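# Hang the kitchen roll on the under-cabinet holder

## Task

Put the kitchen roll onto the holder mounted beneath the cabinet so that it sits level and both pegs of the holder are clicked all the way into the roll. The roll must hang freely on those pegs, touching neither the holder's base plate, the cabinet nor anything else. Then open the gripper and withdraw the arm. It does not count if the roll only stays in place because the robot is holding it.

## Robot and tools

Robot: two 6-joint arms with parallel grippers, named left_arm and right_arm. The names are labels, not image sides. left_arm's base sits at (-0.005, +0.321, 0) m and right_arm's at (+0.029, -0.288, 0) m in the scene frame, each turned slightly about z (quats wxyz +1.000,0,0,-0.017 and +0.996,0,0,+0.088).

Scene frame: origin on the table surface midway between the arms; +x points out across the table, +z up, and left_arm is on the +y side. Positions are in metres.

Gripper frame: fingers extend along the gripper's +z and close along its y. The reported hand point (end_effector_position) lies between the finger pads, roughly 1 cm back from the tips. Reported hand positions can be a little off, more so when the arm reaches far.

Tool execute_actions, argument actions (a list holding zero or one item) and optional pictures (boolean).
- Empty list: nothing new is commanded; returns the present state with camera pictures.
- Motion item: {"rows": [...], "steps": n}, n from 1 to 15 (default 15), each step 1/30 s. Every row is one flat list of 14 numbers covering both arms: left_arm waist, shoulder, elbow, wrist pitch, wrist yaw, wrist roll, grip, then right_arm in the same seven-number order. Always give all 14 even if one arm stays still. The six joint numbers are absolute target angles in radians (not offsets), in the same form as the Joint positions block prints. Row k is used on step k; if there are fewer rows than steps, the last row repeats. A motion needs at least 9 steps.
- Joint ranges, per arm, radians: waist -2.618 to 3.054, shoulder 0.000 to 3.142, elbow 0.000 to 3.142, wrist pitch -1.571 to 1.571, wrist yaw -1.571 to 1.571, wrist roll -2.094 to 2.094. A target more than 0.036 beyond a range end, and further out than the current angle, gets the whole call rejected (nothing moves). True ends may sit up to 0.036 either side of these; targets past the true end are clipped, and the result may then say "joint sent to its limit" (possibly about an earlier action). No such line does not prove there is room.
- Grip number: absolute, from -1 (closed) to +1 (fully open). Pads touch at about -0.94; each mm of object width adds about 0.0208. Sending a value below the object's width reading squeezes harder, up to roughly 50 to 62 N per pad (less on thin parts). Keep resending the same closing value to keep holding.
- Wait item: {"steps": n} with no rows, n up to 300; no new command, returns after that many steps since the previous result.
Pictures come back only for the empty list or when pictures is true.

Motion behaviour: speed is capped; each joint's target is held within a fixed lead of its measured angle (waist 0.202, shoulder 0.258, elbow 0.238, wrist pitch 0.573, wrist yaw and roll 0.522 rad per step), and targets that would shift the hand more than 70 mm from where it is get scaled back. Friction can leave a joint up to about 0.031 rad short, and very small changes may not move it at all. Between calls the arms keep heading for the last row sent until everything is nearly still or a step is HELD. Each result is captured 9 steps before the action finishes; those steps run afterwards, before the next action begins.

Result lines:
- State line "left_arm: … | right_arm: …": each hand's position and orientation quaternion (wxyz) in the scene frame.
- Joint positions / Joint velocities: per arm, six joint angles (rad) and rates, plus gripper opening in metres (0.093 fully open to 0.000 closed). On a rigid flat object the opening settles up to about 12 mm below its true width; softer or round items read lower.
- grip_measured: gripper motor position on the -1 to +1 scale, with a fixed per-gripper bias up to about 0.02. It keeps moving after the pads touch, so it barely signals contact.
- "joint command not followed": a clearance check altered or blocked joint targets on some steps; the rest of the row still ran.
- HELD: marks steps on which your row was not (fully) passed to the robot.
- MOTOR HOT (from 75 °C) and OVER-TEMPERATURE FAULT: holding loads heats motors; at 90 °C that arm halts for 10 s, and at 100 °C it goes limp and drops. Avoid long static holding under load.

zoom_image: camera (one of cam_head_left, cam_head_right, cam_high, cam_low, cam_left_wrist, cam_right_wrist, all 896x504) and region [x0, y0, x1, y1] in image pixels, top-left origin, no larger than 504 by 504. Returns a sharper crop of that camera's latest image.

show_instructions: no arguments; shows the reference image(s), here the kitchen roll holder manual page.

read_manual: optional section, only "licences"; returns URDF licence text.

finished_scene: scene (integer, the number of the current scene); ends and grades it, irreversible. Answering without any tool call also ends things.

Things to avoid: knocking or placing anything off the table (instant failure), letting the arms collide or press on each other, dropping or slamming the roll, and hard shoves. Occasionally an outside tug may pull on a held part or push loose objects, so check the roll after such events. Before finishing, make sure the roll stays on both pegs on its own, level and touching nothing else, with the gripper opened and moved away.

Each tool is called after ">>>" by a JSON object that holds its "method" and its "body".

Reference images:

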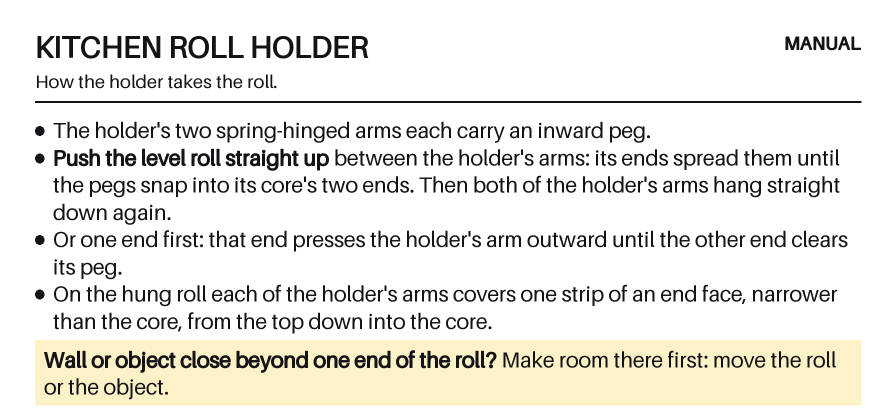

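## Session

>>> {"method": "execute_actions", "body": {"actions": []}}

Scene clock: 0.00 s of 6000.00 s.
left_arm: end_effector_position=(+0.2777, +0.4994, +0.1478) grip_measured=+0.454 end_effector_quat_wxyz=(-0.296, +0.782, -0.534, -0.128) | right_arm: end_effector_position=(+0.3050, -0.6260, +0.2251) grip_measured=-0.935 end_effector_quat_wxyz=(+0.233, +0.411, +0.744, -0.472)
Joint positions: left_arm=[ 0.318  1.491  1.149 -0.889 -0.574 -1.557  0.067] | right_arm=[-0.76   1.629  1.288 -0.431  0.878  0.035  0.   ]
Joint velocities: left_arm=[-0.002 -0.002  0.007 -0.037  0.022 -0.022  0.   ] | right_arm=[ 0.007 -0.007  0.002  0.022 -0.007 -0.007 -0.   ]

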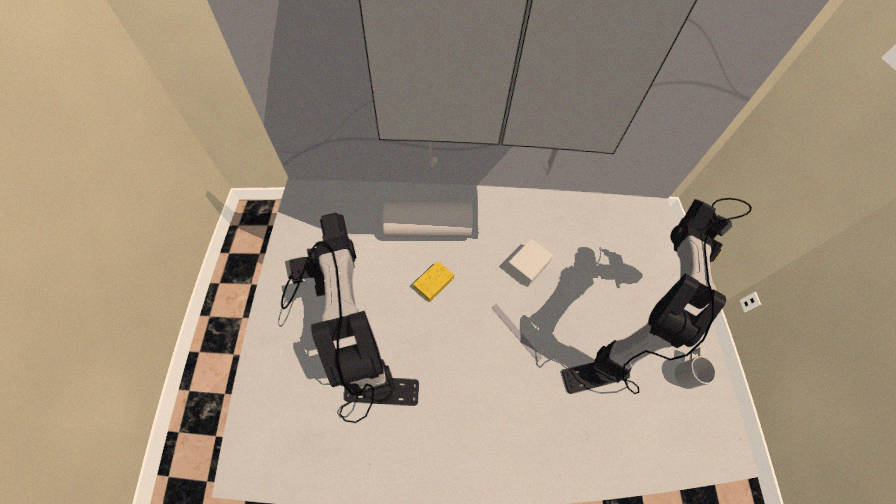

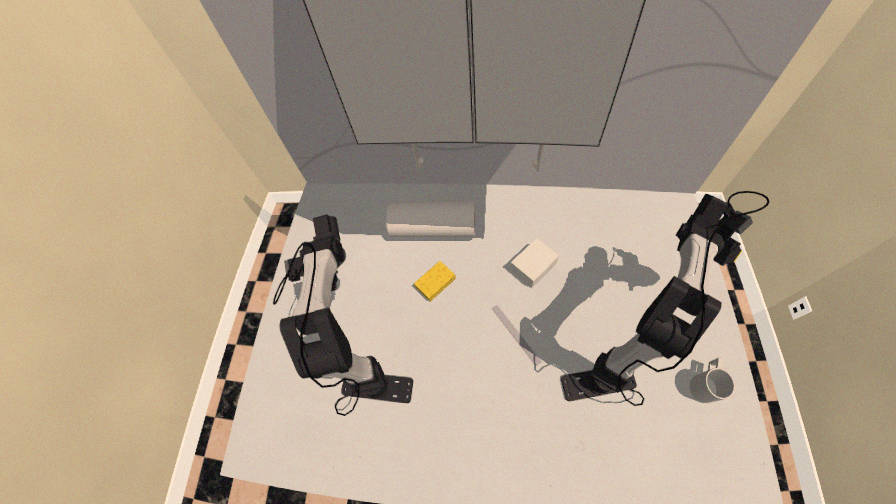

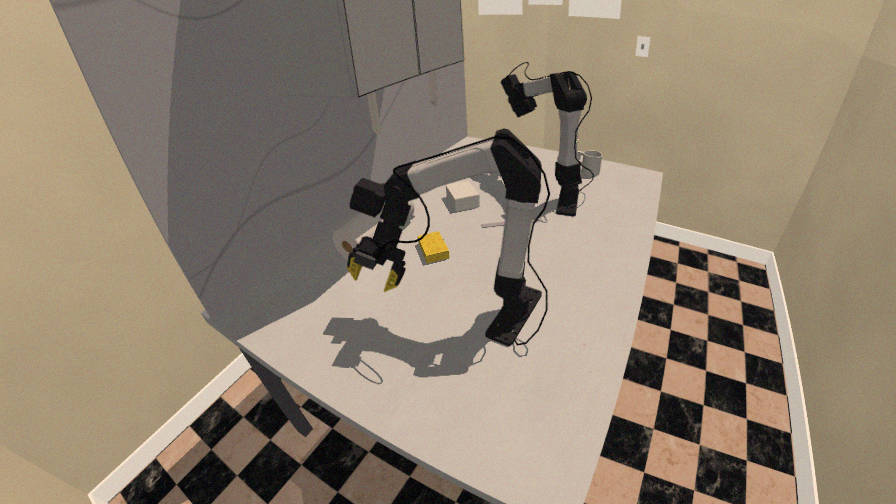

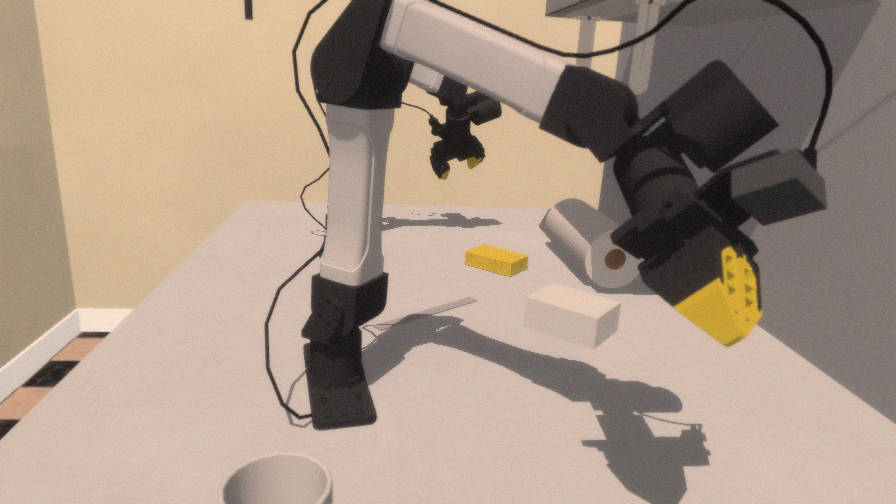

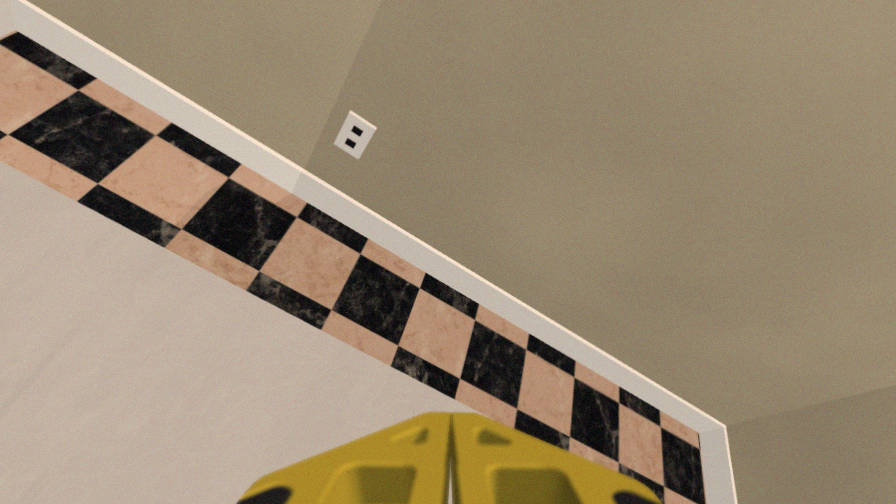

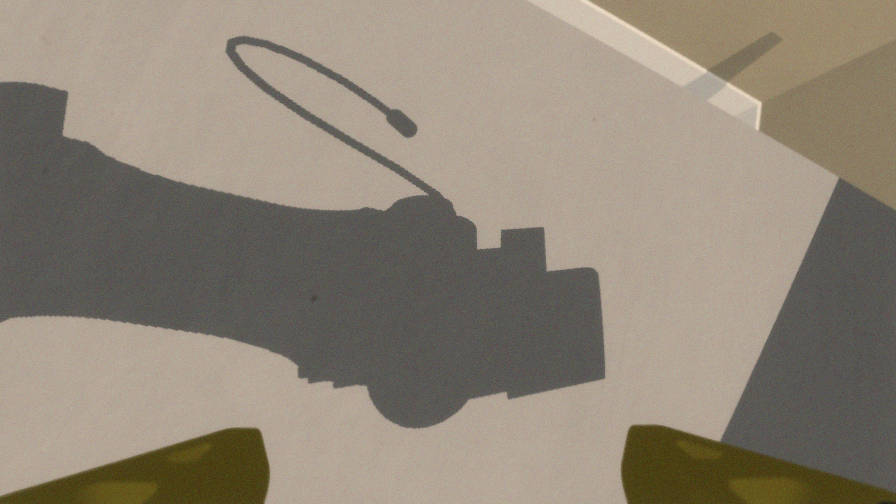

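>>> {"method": "zoom_image", "body": {"camera": "cam_low", "region": [480, 0, 800, 320]}}

>>> {"method": "zoom_image", "body": {"camera": "cam_head_left", "region": [340, 110, 640, 310]}}

Region (480, 0, 800, 320) of cam_low's 896x504 image, scaled by 1.575, with more detail than that image has.

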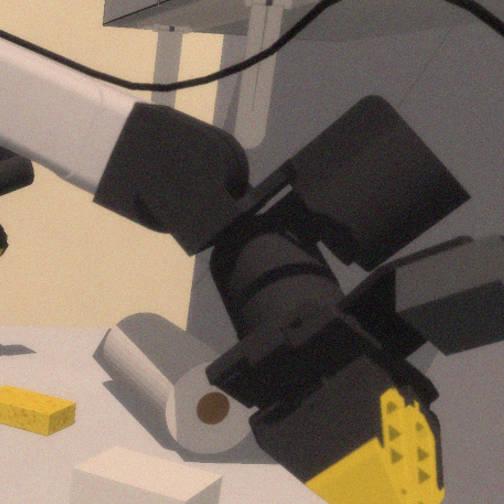

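Region (340, 110, 640, 310) of cam_head_left's 896x504 image, scaled by 1.680, with more detail than that image has.

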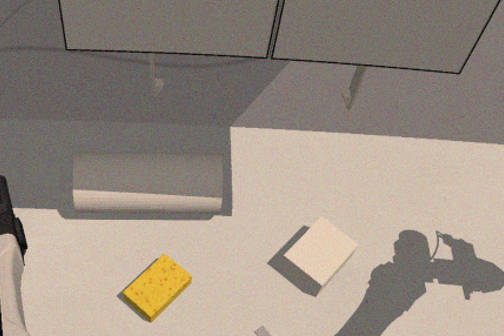

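>>> {"method": "execute_actions", "body": {"actions": [{"rows":[[-0.35,0.3,0.2,0.4,0,0,1,0.25,0.3,0.2,0.4,0,0,1]]}]}}

>>> {"method": "execute_actions", "body": {"actions": [{"steps":75}], "pictures": true}}

Scene clock: 2.10 s of 6000.00 s.
left_arm: end_effector_position=(+0.3276, +0.3786, +0.1571) grip_measured=+0.977 end_effector_quat_wxyz=(+0.374, -0.567, +0.729, -0.090) | right_arm: end_effector_position=(+0.3798, -0.5372, +0.2515) grip_measured=+0.681 end_effector_quat_wxyz=(+0.455, +0.319, +0.762, -0.333)
Joint positions: left_arm=[ 0.07   1.195  0.838 -0.464 -0.272 -1.178  0.092] | right_arm=[-0.577  1.403  1.05  -0.097  0.578  0.024  0.078]
Joint velocities: left_arm=[-1.57  -1.824 -1.697  2.322  1.253  1.971  0.003] | right_arm=[ 1.136 -1.267 -1.092  1.546 -1.502 -0.007  0.42 ]
Steps of this call (steps 1 to 57: nothing new was sent; steps 58 to 63: the first 6 steps of this action). Readings (joint positions):
58: left_arm=[0.306 1.467 1.117 -0.830 -0.536 -1.506] | right_arm=[-0.751 1.610 1.262 -0.380 0.839 0.033]
59: left_arm=[0.272 1.423 1.063 -0.754 -0.477 -1.444] | right_arm=[-0.729 1.575 1.216 -0.320 0.787 0.031]
61: left_arm=[0.176 1.316 0.954 -0.616 -0.365 -1.316] | right_arm=[-0.657 1.491 1.128 -0.210 0.683 0.027]
63: the state above

Scene clock: 4.60 s of 6000.00 s.
left_arm: end_effector_position=(+0.2274, +0.2297, +0.2973) grip_measured=+0.978 end_effector_quat_wxyz=(+0.787, +0.108, +0.589, -0.152) | right_arm: end_effector_position=(+0.2578, -0.1875, +0.3026) grip_measured=+1.000 end_effector_quat_wxyz=(+0.787, -0.119, +0.581, +0.168)
Joint positions: left_arm=[-0.346  0.302  0.207  0.383 -0.007 -0.007  0.092] | right_arm=[0.243 0.313 0.217 0.396 0.007 0.006 0.093]
Joint velocities: left_arm=[-0.017 -0.002 -0.022 -0.007 -0.037  0.007 -0.001] | right_arm=[-0.012  0.022  0.012 -0.066  0.037  0.022  0.   ]
Kept back: nothing.
Steps of this call (steps 1 to 9: the last 9 steps of your previous action; steps 10 to 45: the robot went on to your last target; steps 46 to 75: nothing new was sent). Readings (joint positions):
1: left_arm=[0.013 1.129 0.778 -0.383 -0.233 -1.106] | right_arm=[-0.537 1.358 1.011 -0.044 0.525 0.022]
2: left_arm=[-0.045 1.062 0.716 -0.299 -0.199 -1.030] | right_arm=[-0.497 1.311 0.973 0.006 0.471 0.021]
4: left_arm=[-0.166 0.917 0.587 -0.124 -0.141 -0.873] | right_arm=[-0.409 1.210 0.891 0.097 0.369 0.018]
8: left_arm=[-0.340 0.549 0.293 0.183 -0.045 -0.485] | right_arm=[-0.200 0.963 0.693 0.244 0.205 0.014]
75: the state above
All arms were judged still, so your last target was given up. Only a new action makes them travel on or press farther. Fingers that are still opening or closing keep moving.

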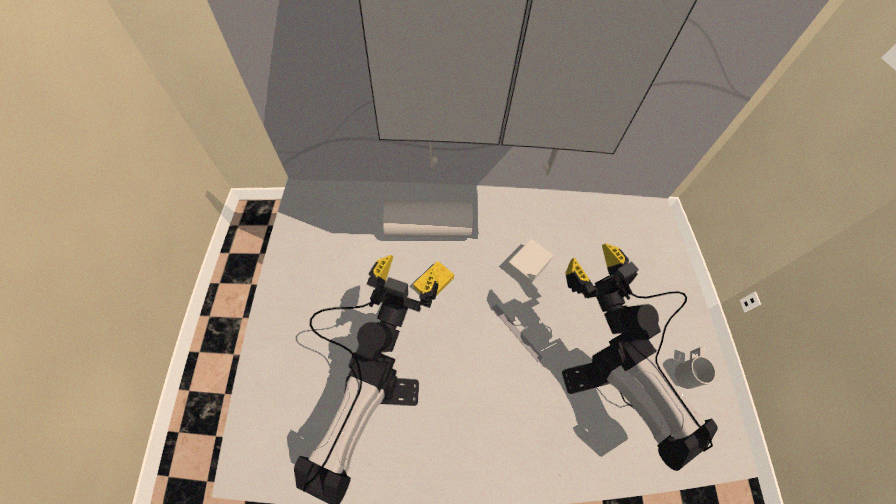

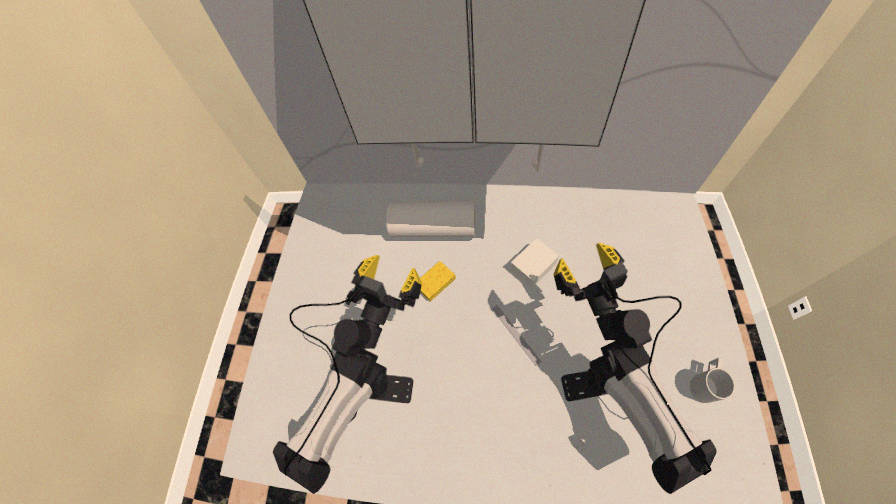

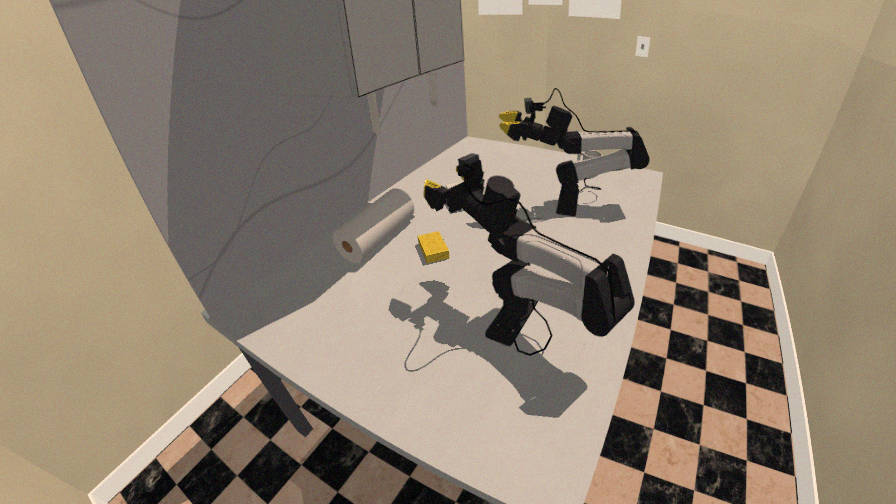

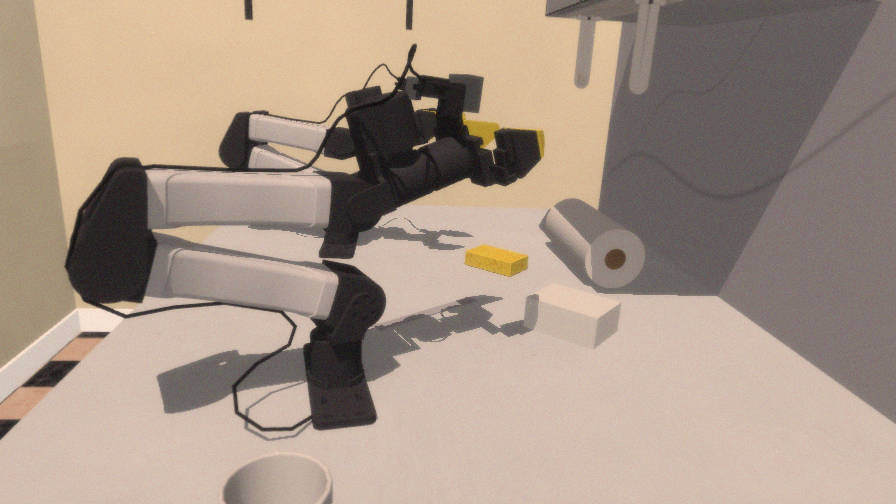

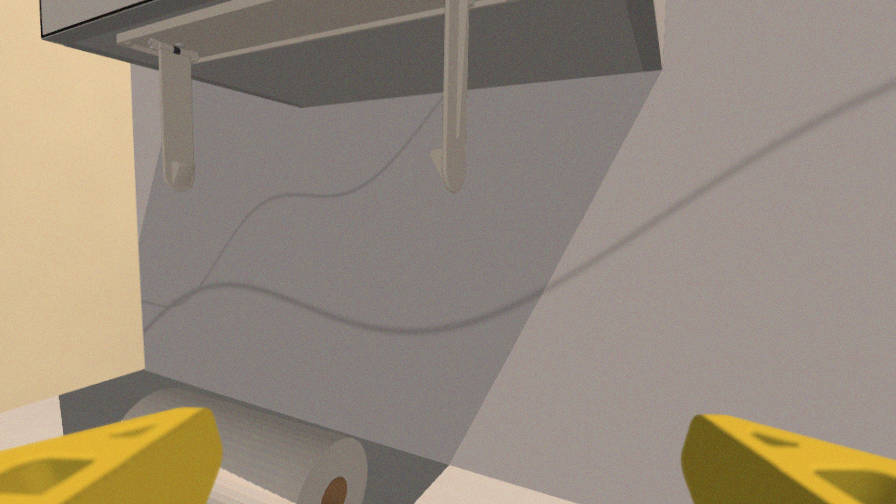

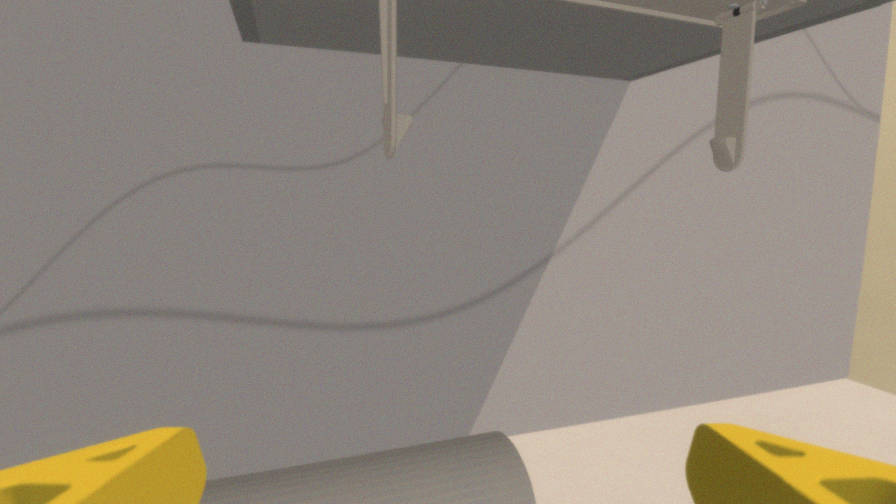

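>>> {"method": "execute_actions", "body": {"actions": [{"rows":[[0.3,1.2,1.0,0,0.8,0.3,-1,0.62,1.1,1.0,-0.6,0,1.0,0.5]]}]}}

>>> {"method": "execute_actions", "body": {"actions": [{"rows":[[0.56,2.35,1.49,0.36,1.57,0.5,-1,0.62,1.75,1.3,-0.78,0,1.57,0.5]]}]}}

>>> {"method": "execute_actions", "body": {"actions": [{"steps":30}], "pictures": true}}

Scene clock: 9.07 s of 6000.00 s.
left_arm: end_effector_position=(+0.3025, +0.2448, +0.3189) grip_measured=-0.643 end_effector_quat_wxyz=(+0.685, +0.247, +0.676, -0.110) | right_arm: end_effector_position=(+0.2568, -0.0681, +0.2620) grip_measured=+0.503 end_effector_quat_wxyz=(+0.458, -0.073, +0.806, +0.368)
Joint positions: left_arm=[0.068 0.8   0.66  0.098 0.544 0.212 0.014] | right_arm=[ 0.594  0.801  0.695 -0.208  0.002  0.587  0.069]
Joint velocities: left_arm=[ 2.088  2.64   2.459 -0.491  1.766  0.608 -0.42 ] | right_arm=[ 0.725  2.63   2.503 -2.542 -0.125  2.791 -0.001]
Steps of this call (steps 1 to 90: nothing new was sent; then 1.27 s passed at rest; steps 91 to 96: the first 6 steps of this action). Readings (joint positions):
91: left_arm=[-0.305 0.338 0.247 0.321 0.079 0.040] | right_arm=[0.278 0.347 0.259 0.315 0.018 0.087]
92: left_arm=[-0.231 0.424 0.324 0.248 0.186 0.092] | right_arm=[0.351 0.432 0.341 0.203 0.019 0.189]
94: left_arm=[-0.080 0.614 0.490 0.153 0.389 0.165] | right_arm=[0.500 0.618 0.517 -0.010 0.015 0.389]
96: the state above

Scene clock: 9.57 s of 6000.00 s.
left_arm: end_effector_position=(+0.4365, +0.3888, +0.3838) grip_measured=-1.000 end_effector_quat_wxyz=(+0.703, +0.406, +0.574, -0.105) | right_arm: end_effector_position=(+0.3199, +0.0060, +0.2042) grip_measured=+0.503 end_effector_quat_wxyz=(+0.165, +0.265, +0.899, +0.308)
Joint positions: left_arm=[0.555 1.658 1.428 0.268 1.285 0.431 0.   ] | right_arm=[ 0.615  1.507  1.308 -0.659 -0.001  1.365  0.069]
Joint velocities: left_arm=[0.515 2.234 1.834 1.253 1.678 0.403 0.   ] | right_arm=[-0.007  1.687  0.222  0.066 -0.007  0.828  0.   ]
Steps of this call (steps 1 to 9: the last 9 steps of your previous action; steps 10 to 15: the first 6 steps of this action). Readings (joint positions):
10: left_arm=[0.327 1.242 1.016 0.029 0.837 0.312] | right_arm=[0.615 1.132 1.025 -0.593 -0.002 1.024]
11: left_arm=[0.378 1.310 1.084 0.078 0.939 0.344] | right_arm=[0.615 1.205 1.107 -0.651 -0.001 1.125]
13: left_arm=[0.492 1.484 1.263 0.184 1.138 0.397] | right_arm=[0.615 1.372 1.253 -0.673 -0.001 1.283]
15: the state above

Scene clock: 10.57 s of 6000.00 s.
left_arm: end_effector_position=(+0.4883, +0.4175, +0.1091) grip_measured=-1.000 end_effector_quat_wxyz=(+0.606, +0.334, +0.625, -0.361) | right_arm: end_effector_position=(+0.3073, -0.0068, +0.0866) grip_measured=+0.503 end_effector_quat_wxyz=(+0.063, +0.372, +0.913, +0.154)
Joint positions: left_arm=[0.567 2.36  1.474 0.347 1.561 0.492 0.   ] | right_arm=[ 0.615  1.764  1.296 -0.769 -0.001  1.564  0.069]
Joint velocities: left_arm=[-0.002  0.012 -0.007  0.022 -0.007  0.007  0.   ] | right_arm=[ 0.007 -0.017 -0.017  0.051 -0.11   0.007  0.001]
Kept back: nothing.
Steps of this call (steps 1 to 9: the last 9 steps of your previous action; steps 10 to 30: the robot went on to your last target). Readings (joint positions):
1: left_arm=[0.567 1.730 1.472 0.302 1.330 0.442] | right_arm=[0.615 1.564 1.311 -0.660 -0.001 1.391]
2: left_arm=[0.570 1.789 1.488 0.321 1.360 0.449] | right_arm=[0.615 1.620 1.311 -0.671 -0.001 1.420]
4: left_arm=[0.570 1.902 1.489 0.333 1.406 0.458] | right_arm=[0.615 1.718 1.310 -0.703 -0.001 1.472]
8: left_arm=[0.569 2.141 1.489 0.338 1.465 0.470] | right_arm=[0.615 1.773 1.296 -0.762 -0.001 1.527]
30: the state above

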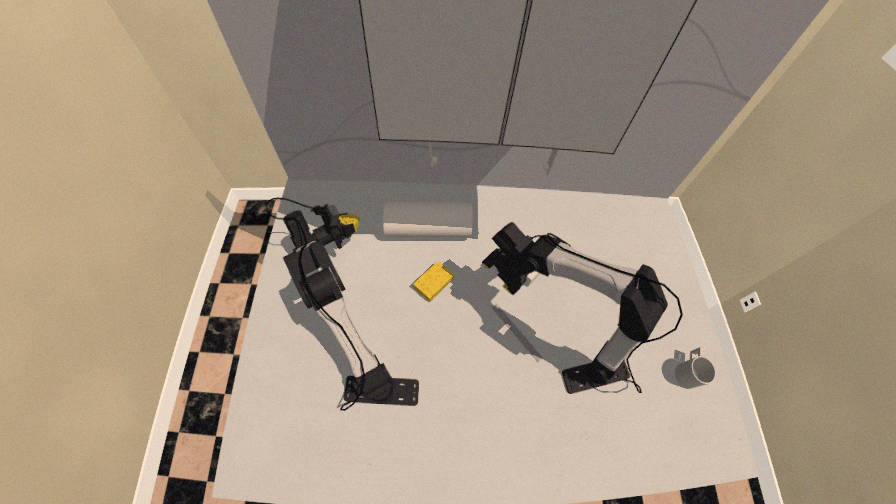

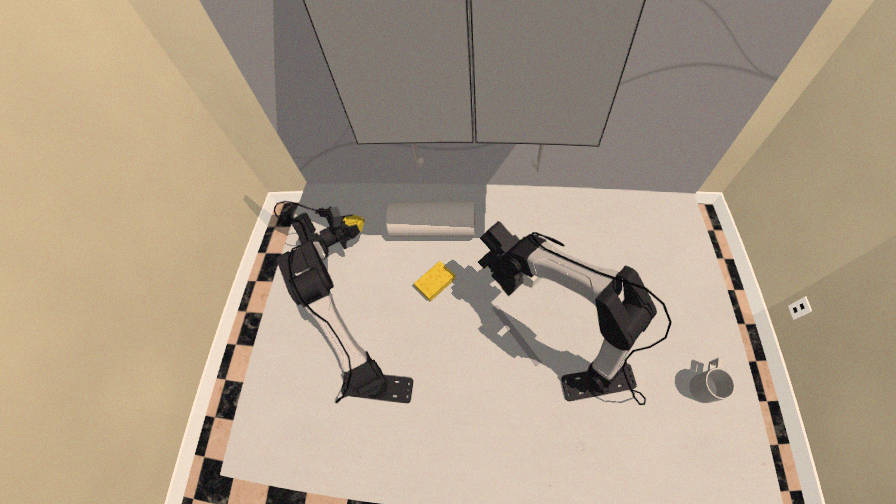

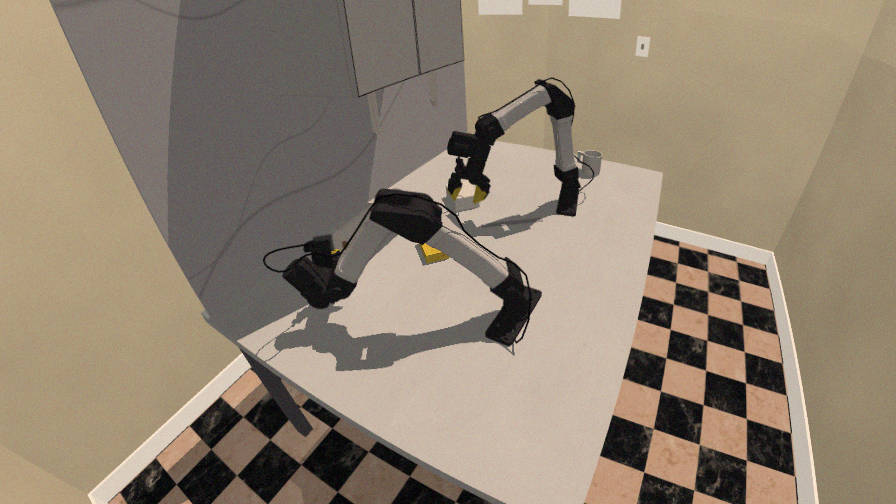

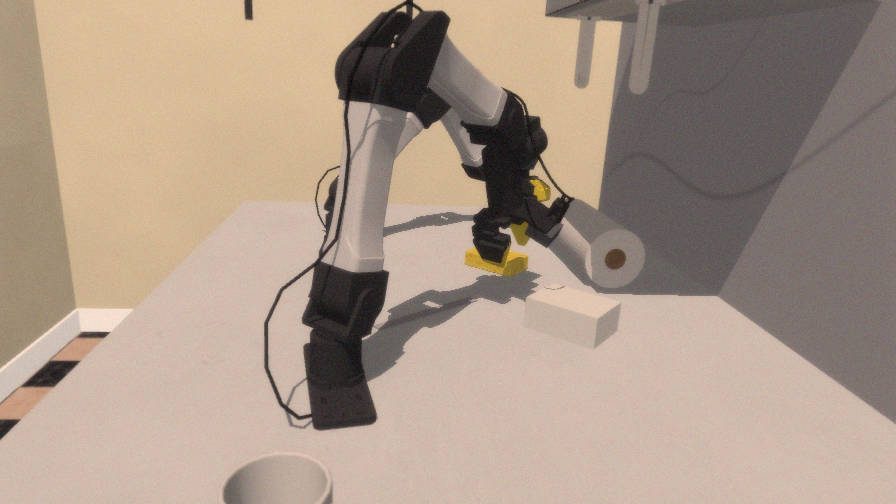

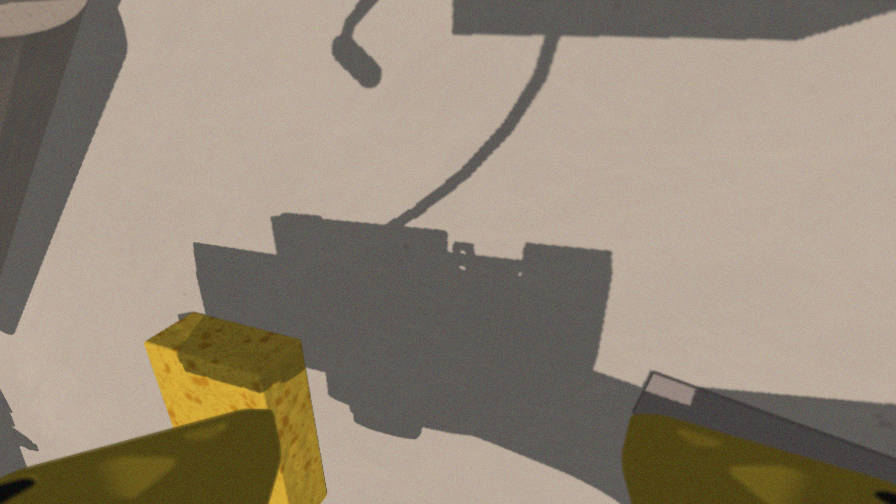

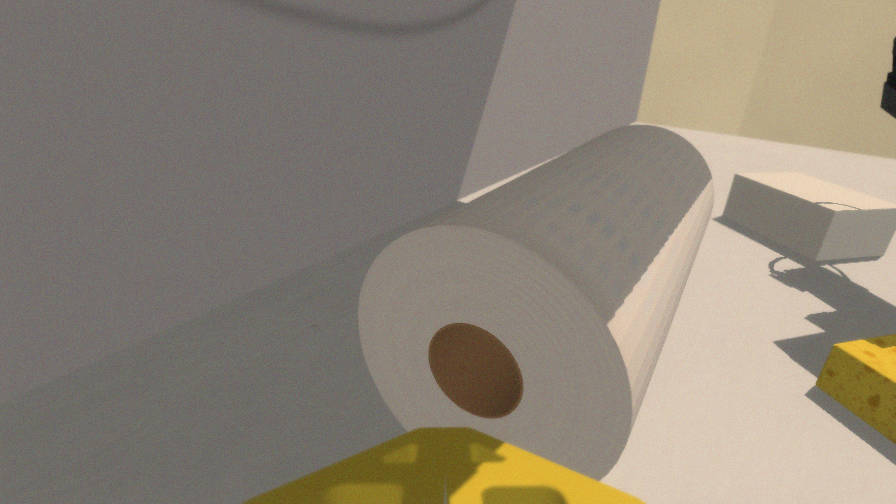

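>>> {"method": "execute_actions", "body": {"actions": [{"rows":[[0.53,2.45,1.56,0.4,1.57,0.5,-1,0.62,1.85,1.32,-0.76,0,1.57,0.5],[0.53,2.45,1.56,0.4,1.57,0.5,-1,0.62,1.85,1.32,-0.76,0,1.57,0.5],[0.53,2.45,1.56,0.4,1.57,0.5,-1,0.62,1.85,1.32,-0.76,0,1.57,0.5],[0.5,2.555,1.635,0.444,1.57,0.5,-1,0.62,1.94,1.35,-0.76,0,1.57,0.5]]}]}}

>>> {"method": "execute_actions", "body": {"actions": [{"rows":[[0.5,2.555,1.635,0.444,1.57,0.5,-1,0.58,1.94,1.35,-0.76,0,1.57,0.5],[0.5,2.555,1.635,0.444,1.57,0.5,-1,0.55,1.94,1.35,-0.76,0,1.57,0.5],[0.5,2.555,1.635,0.444,1.57,0.5,-1,0.52,1.94,1.35,-0.76,0,1.57,0.5],[0.5,2.555,1.635,0.444,1.57,0.5,-1,0.49,1.94,1.35,-0.76,0,1.57,0.5],[0.49,2.555,1.635,0.444,1.57,0.5,-1,0.46,1.94,1.35,-0.76,0,1.57,0.5],[0.48,2.555,1.635,0.444,1.57,0.5,-1,0.43,1.94,1.35,-0.76,0,1.57,0.5],[0.47,2.555,1.635,0.444,1.57,0.5,-1,0.4,1.94,1.35,-0.76,0,1.57,0.5],[0.46,2.555,1.635,0.444,1.57,0.5,-1,0.37,1.94,1.35,-0.76,0,1.57,0.5],[0.45,2.555,1.635,0.444,1.57,0.5,-1,0.34,1.94,1.35,-0.76,0,1.57,0.5],[0.44,2.555,1.635,0.444,1.57,0.5,-1,0.31,1.94,1.35,-0.76,0,1.57,0.5],[0.43,2.555,1.635,0.444,1.57,0.5,-1,0.28,1.94,1.35,-0.76,0,1.57,0.5],[0.43,2.555,1.635,0.444,1.57,0.5,-1,0.25,1.94,1.35,-0.76,0,1.57,0.5],[0.43,2.555,1.635,0.444,1.57,0.5,-1,0.22,1.94,1.35,-0.76,0,1.57,0.5],[0.43,2.555,1.635,0.444,1.57,0.5,-1,0.19,1.94,1.35,-0.76,0,1.57,0.5],[0.43,2.555,1.635,0.444,1.57,0.5,-1,0.16,1.94,1.35,-0.76,0,1.57,0.5]]}]}}

>>> {"method": "execute_actions", "body": {"actions": [{"steps":25}], "pictures": true}}

Scene clock: 13.43 s of 6000.00 s.
left_arm: end_effector_position=(+0.5129, +0.4069, +0.0812) grip_measured=-1.000 end_effector_quat_wxyz=(+0.607, +0.365, +0.606, -0.362) | right_arm: end_effector_position=(+0.3132, -0.0008, +0.0518) grip_measured=+0.503 end_effector_quat_wxyz=(+0.049, +0.374, +0.918, +0.120)
Joint positions: left_arm=[0.523 2.506 1.608 0.409 1.57  0.493 0.   ] | right_arm=[ 0.615  1.888  1.332 -0.756 -0.001  1.564  0.069]
Joint velocities: left_arm=[-0.325  0.789  0.335  0.227 -0.095 -0.007  0.   ] | right_arm=[-0.002  0.803  0.071  0.212 -0.066  0.007  0.001]
Steps of this call (steps 1 to 15: the robot went on to your last target; steps 16 to 80: nothing new was sent; steps 81 to 86: the first 6 steps of this action). Readings (joint positions):
81: left_arm=[0.565 2.371 1.487 0.351 1.568 0.492] | right_arm=[0.615 1.771 1.298 -0.769 -0.001 1.564]
82: left_arm=[0.560 2.392 1.514 0.362 1.568 0.492] | right_arm=[0.615 1.784 1.304 -0.766 -0.001 1.564]
84: left_arm=[0.545 2.439 1.556 0.382 1.573 0.493] | right_arm=[0.615 1.826 1.315 -0.764 -0.001 1.564]
86: the state above

Scene clock: 13.93 s of 6000.00 s.
left_arm: end_effector_position=(+0.5140, +0.3913, +0.0515) grip_measured=-1.000 end_effector_quat_wxyz=(+0.593, +0.360, +0.609, -0.384) | right_arm: end_effector_position=(+0.3393, -0.0360, +0.0311) grip_measured=+0.503 end_effector_quat_wxyz=(+0.041, +0.425, +0.899, +0.093)
Joint positions: left_arm=[0.494 2.573 1.614 0.427 1.569 0.493 0.   ] | right_arm=[ 0.504  1.942  1.333 -0.758 -0.006  1.565  0.069]
Joint velocities: left_arm=[-0.007  0.012  0.002 -0.051 -0.007  0.022  0.   ] | right_arm=[-0.994 -0.007  0.002  0.051 -0.081 -0.022  0.   ]
Steps of this call (steps 1 to 9: the last 9 steps of your previous action; steps 10 to 15: the first 6 steps of this action). Readings (joint positions):
10: left_arm=[0.495 2.573 1.614 0.424 1.569 0.493] | right_arm=[0.612 1.942 1.333 -0.758 -0.002 1.565]
11: left_arm=[0.495 2.573 1.614 0.425 1.569 0.493] | right_arm=[0.605 1.942 1.333 -0.758 -0.003 1.565]
13: left_arm=[0.495 2.573 1.614 0.426 1.569 0.493] | right_arm=[0.567 1.942 1.333 -0.758 -0.005 1.565]
15: the state above

Scene clock: 14.77 s of 6000.00 s.
left_arm: end_effector_position=(+0.5177, +0.3549, +0.0516) grip_measured=-1.000 end_effector_quat_wxyz=(+0.580, +0.381, +0.596, -0.404) | right_arm: end_effector_position=(+0.4077, -0.1589, +0.0311) grip_measured=+0.503 end_effector_quat_wxyz=(+0.060, +0.577, +0.811, +0.083)
Joint positions: left_arm=[0.425 2.573 1.614 0.428 1.569 0.493 0.   ] | right_arm=[ 0.153  1.942  1.333 -0.757  0.     1.566  0.069]
Joint velocities: left_arm=[ 0.007  0.017 -0.017 -0.037  0.022  0.022  0.   ] | right_arm=[ 0.002 -0.007  0.012  0.007 -0.081 -0.081 -0.002]
Kept back: nothing.
Steps of this call (steps 1 to 9: the last 9 steps of your previous action; steps 10 to 25: the robot went on to your last target). Readings (joint positions):
1: left_arm=[0.493 2.573 1.614 0.427 1.569 0.493] | right_arm=[0.469 1.942 1.333 -0.758 -0.005 1.565]
2: left_arm=[0.489 2.573 1.614 0.427 1.569 0.493] | right_arm=[0.432 1.942 1.333 -0.758 -0.005 1.565]
4: left_arm=[0.475 2.573 1.614 0.428 1.569 0.493] | right_arm=[0.366 1.942 1.333 -0.758 -0.005 1.566]
8: left_arm=[0.435 2.573 1.614 0.428 1.569 0.493] | right_arm=[0.245 1.942 1.333 -0.758 -0.004 1.566]
25: the state above

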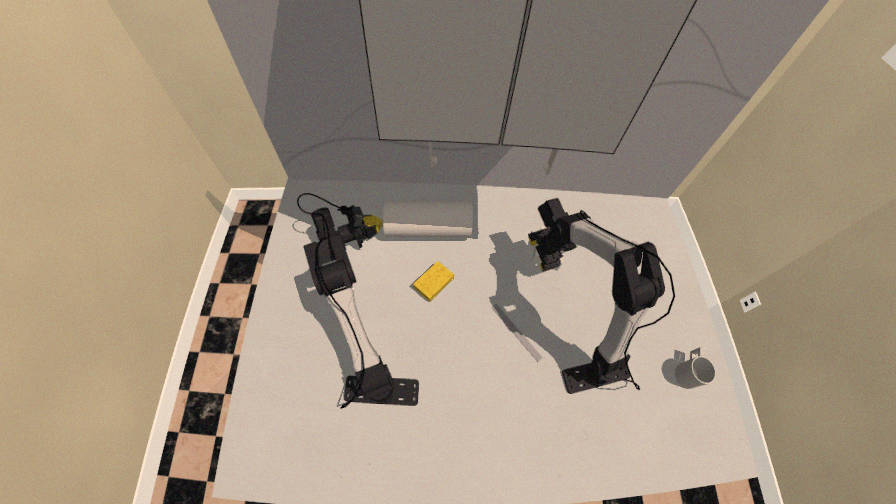

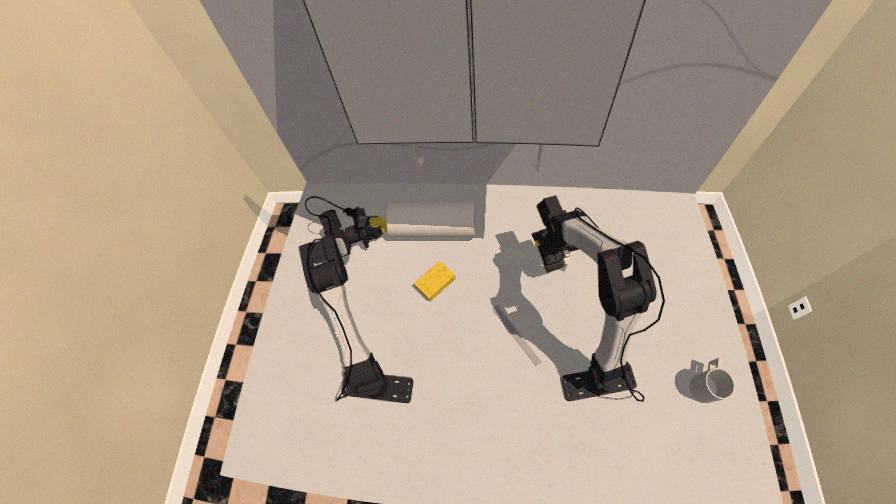

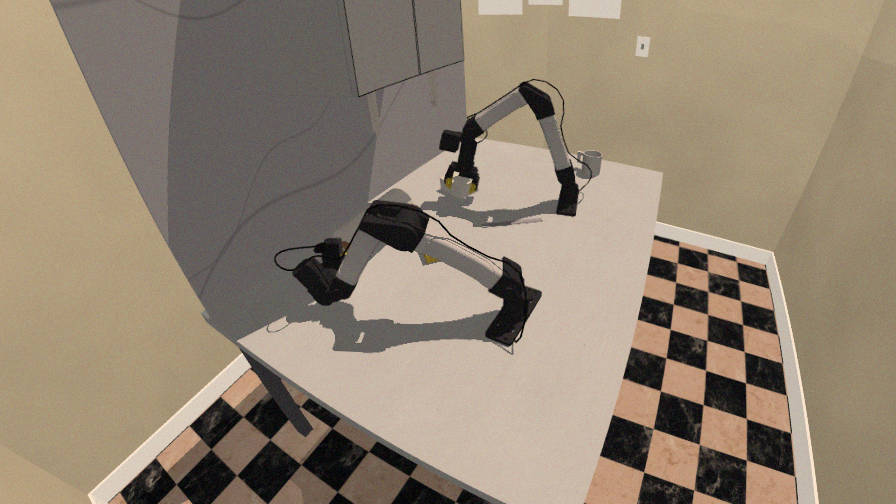

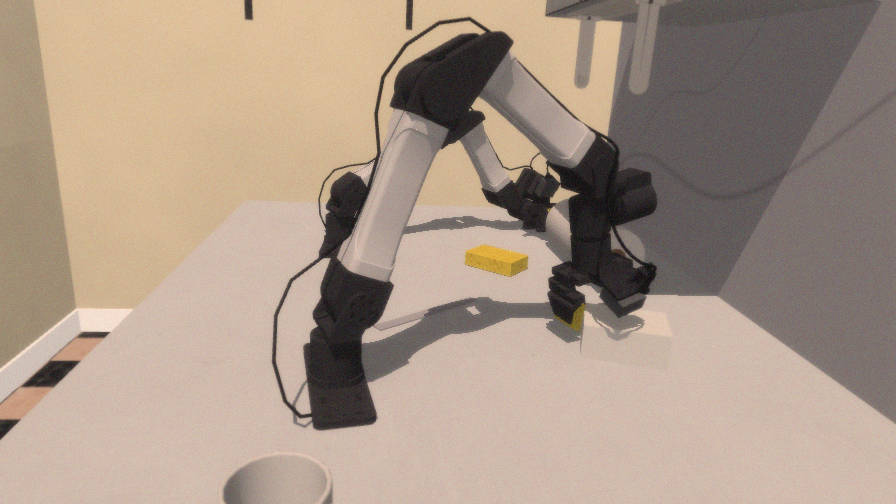

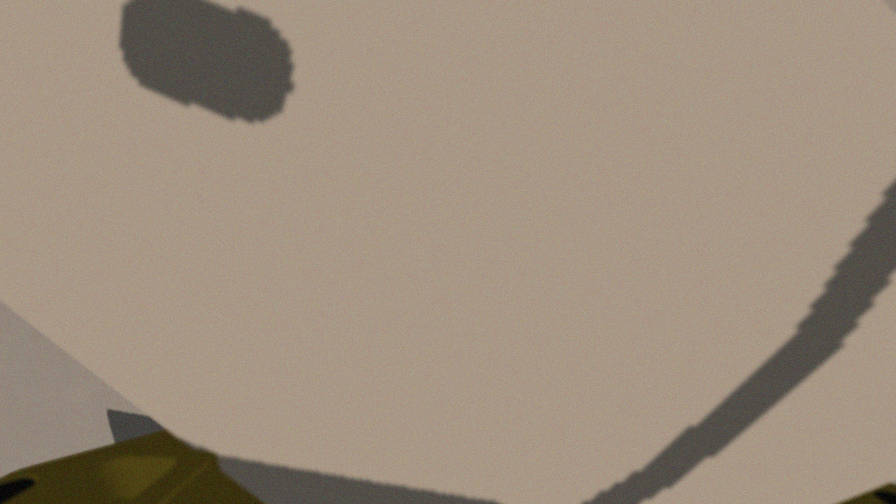

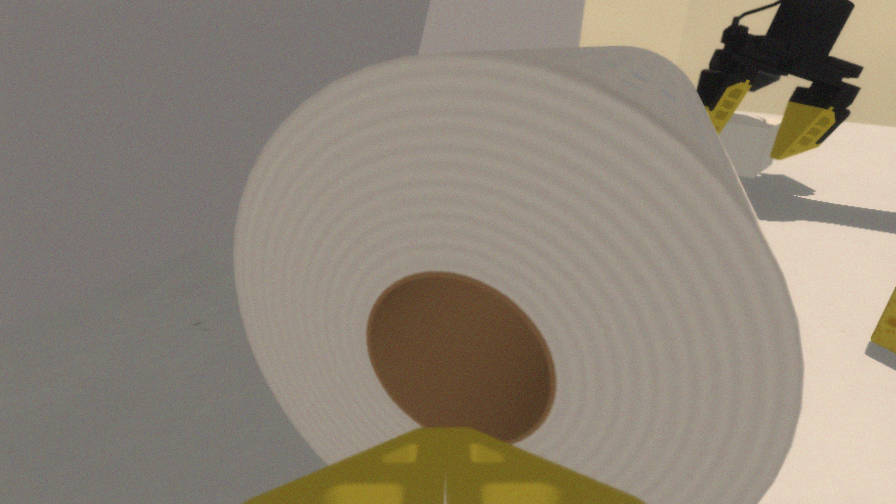

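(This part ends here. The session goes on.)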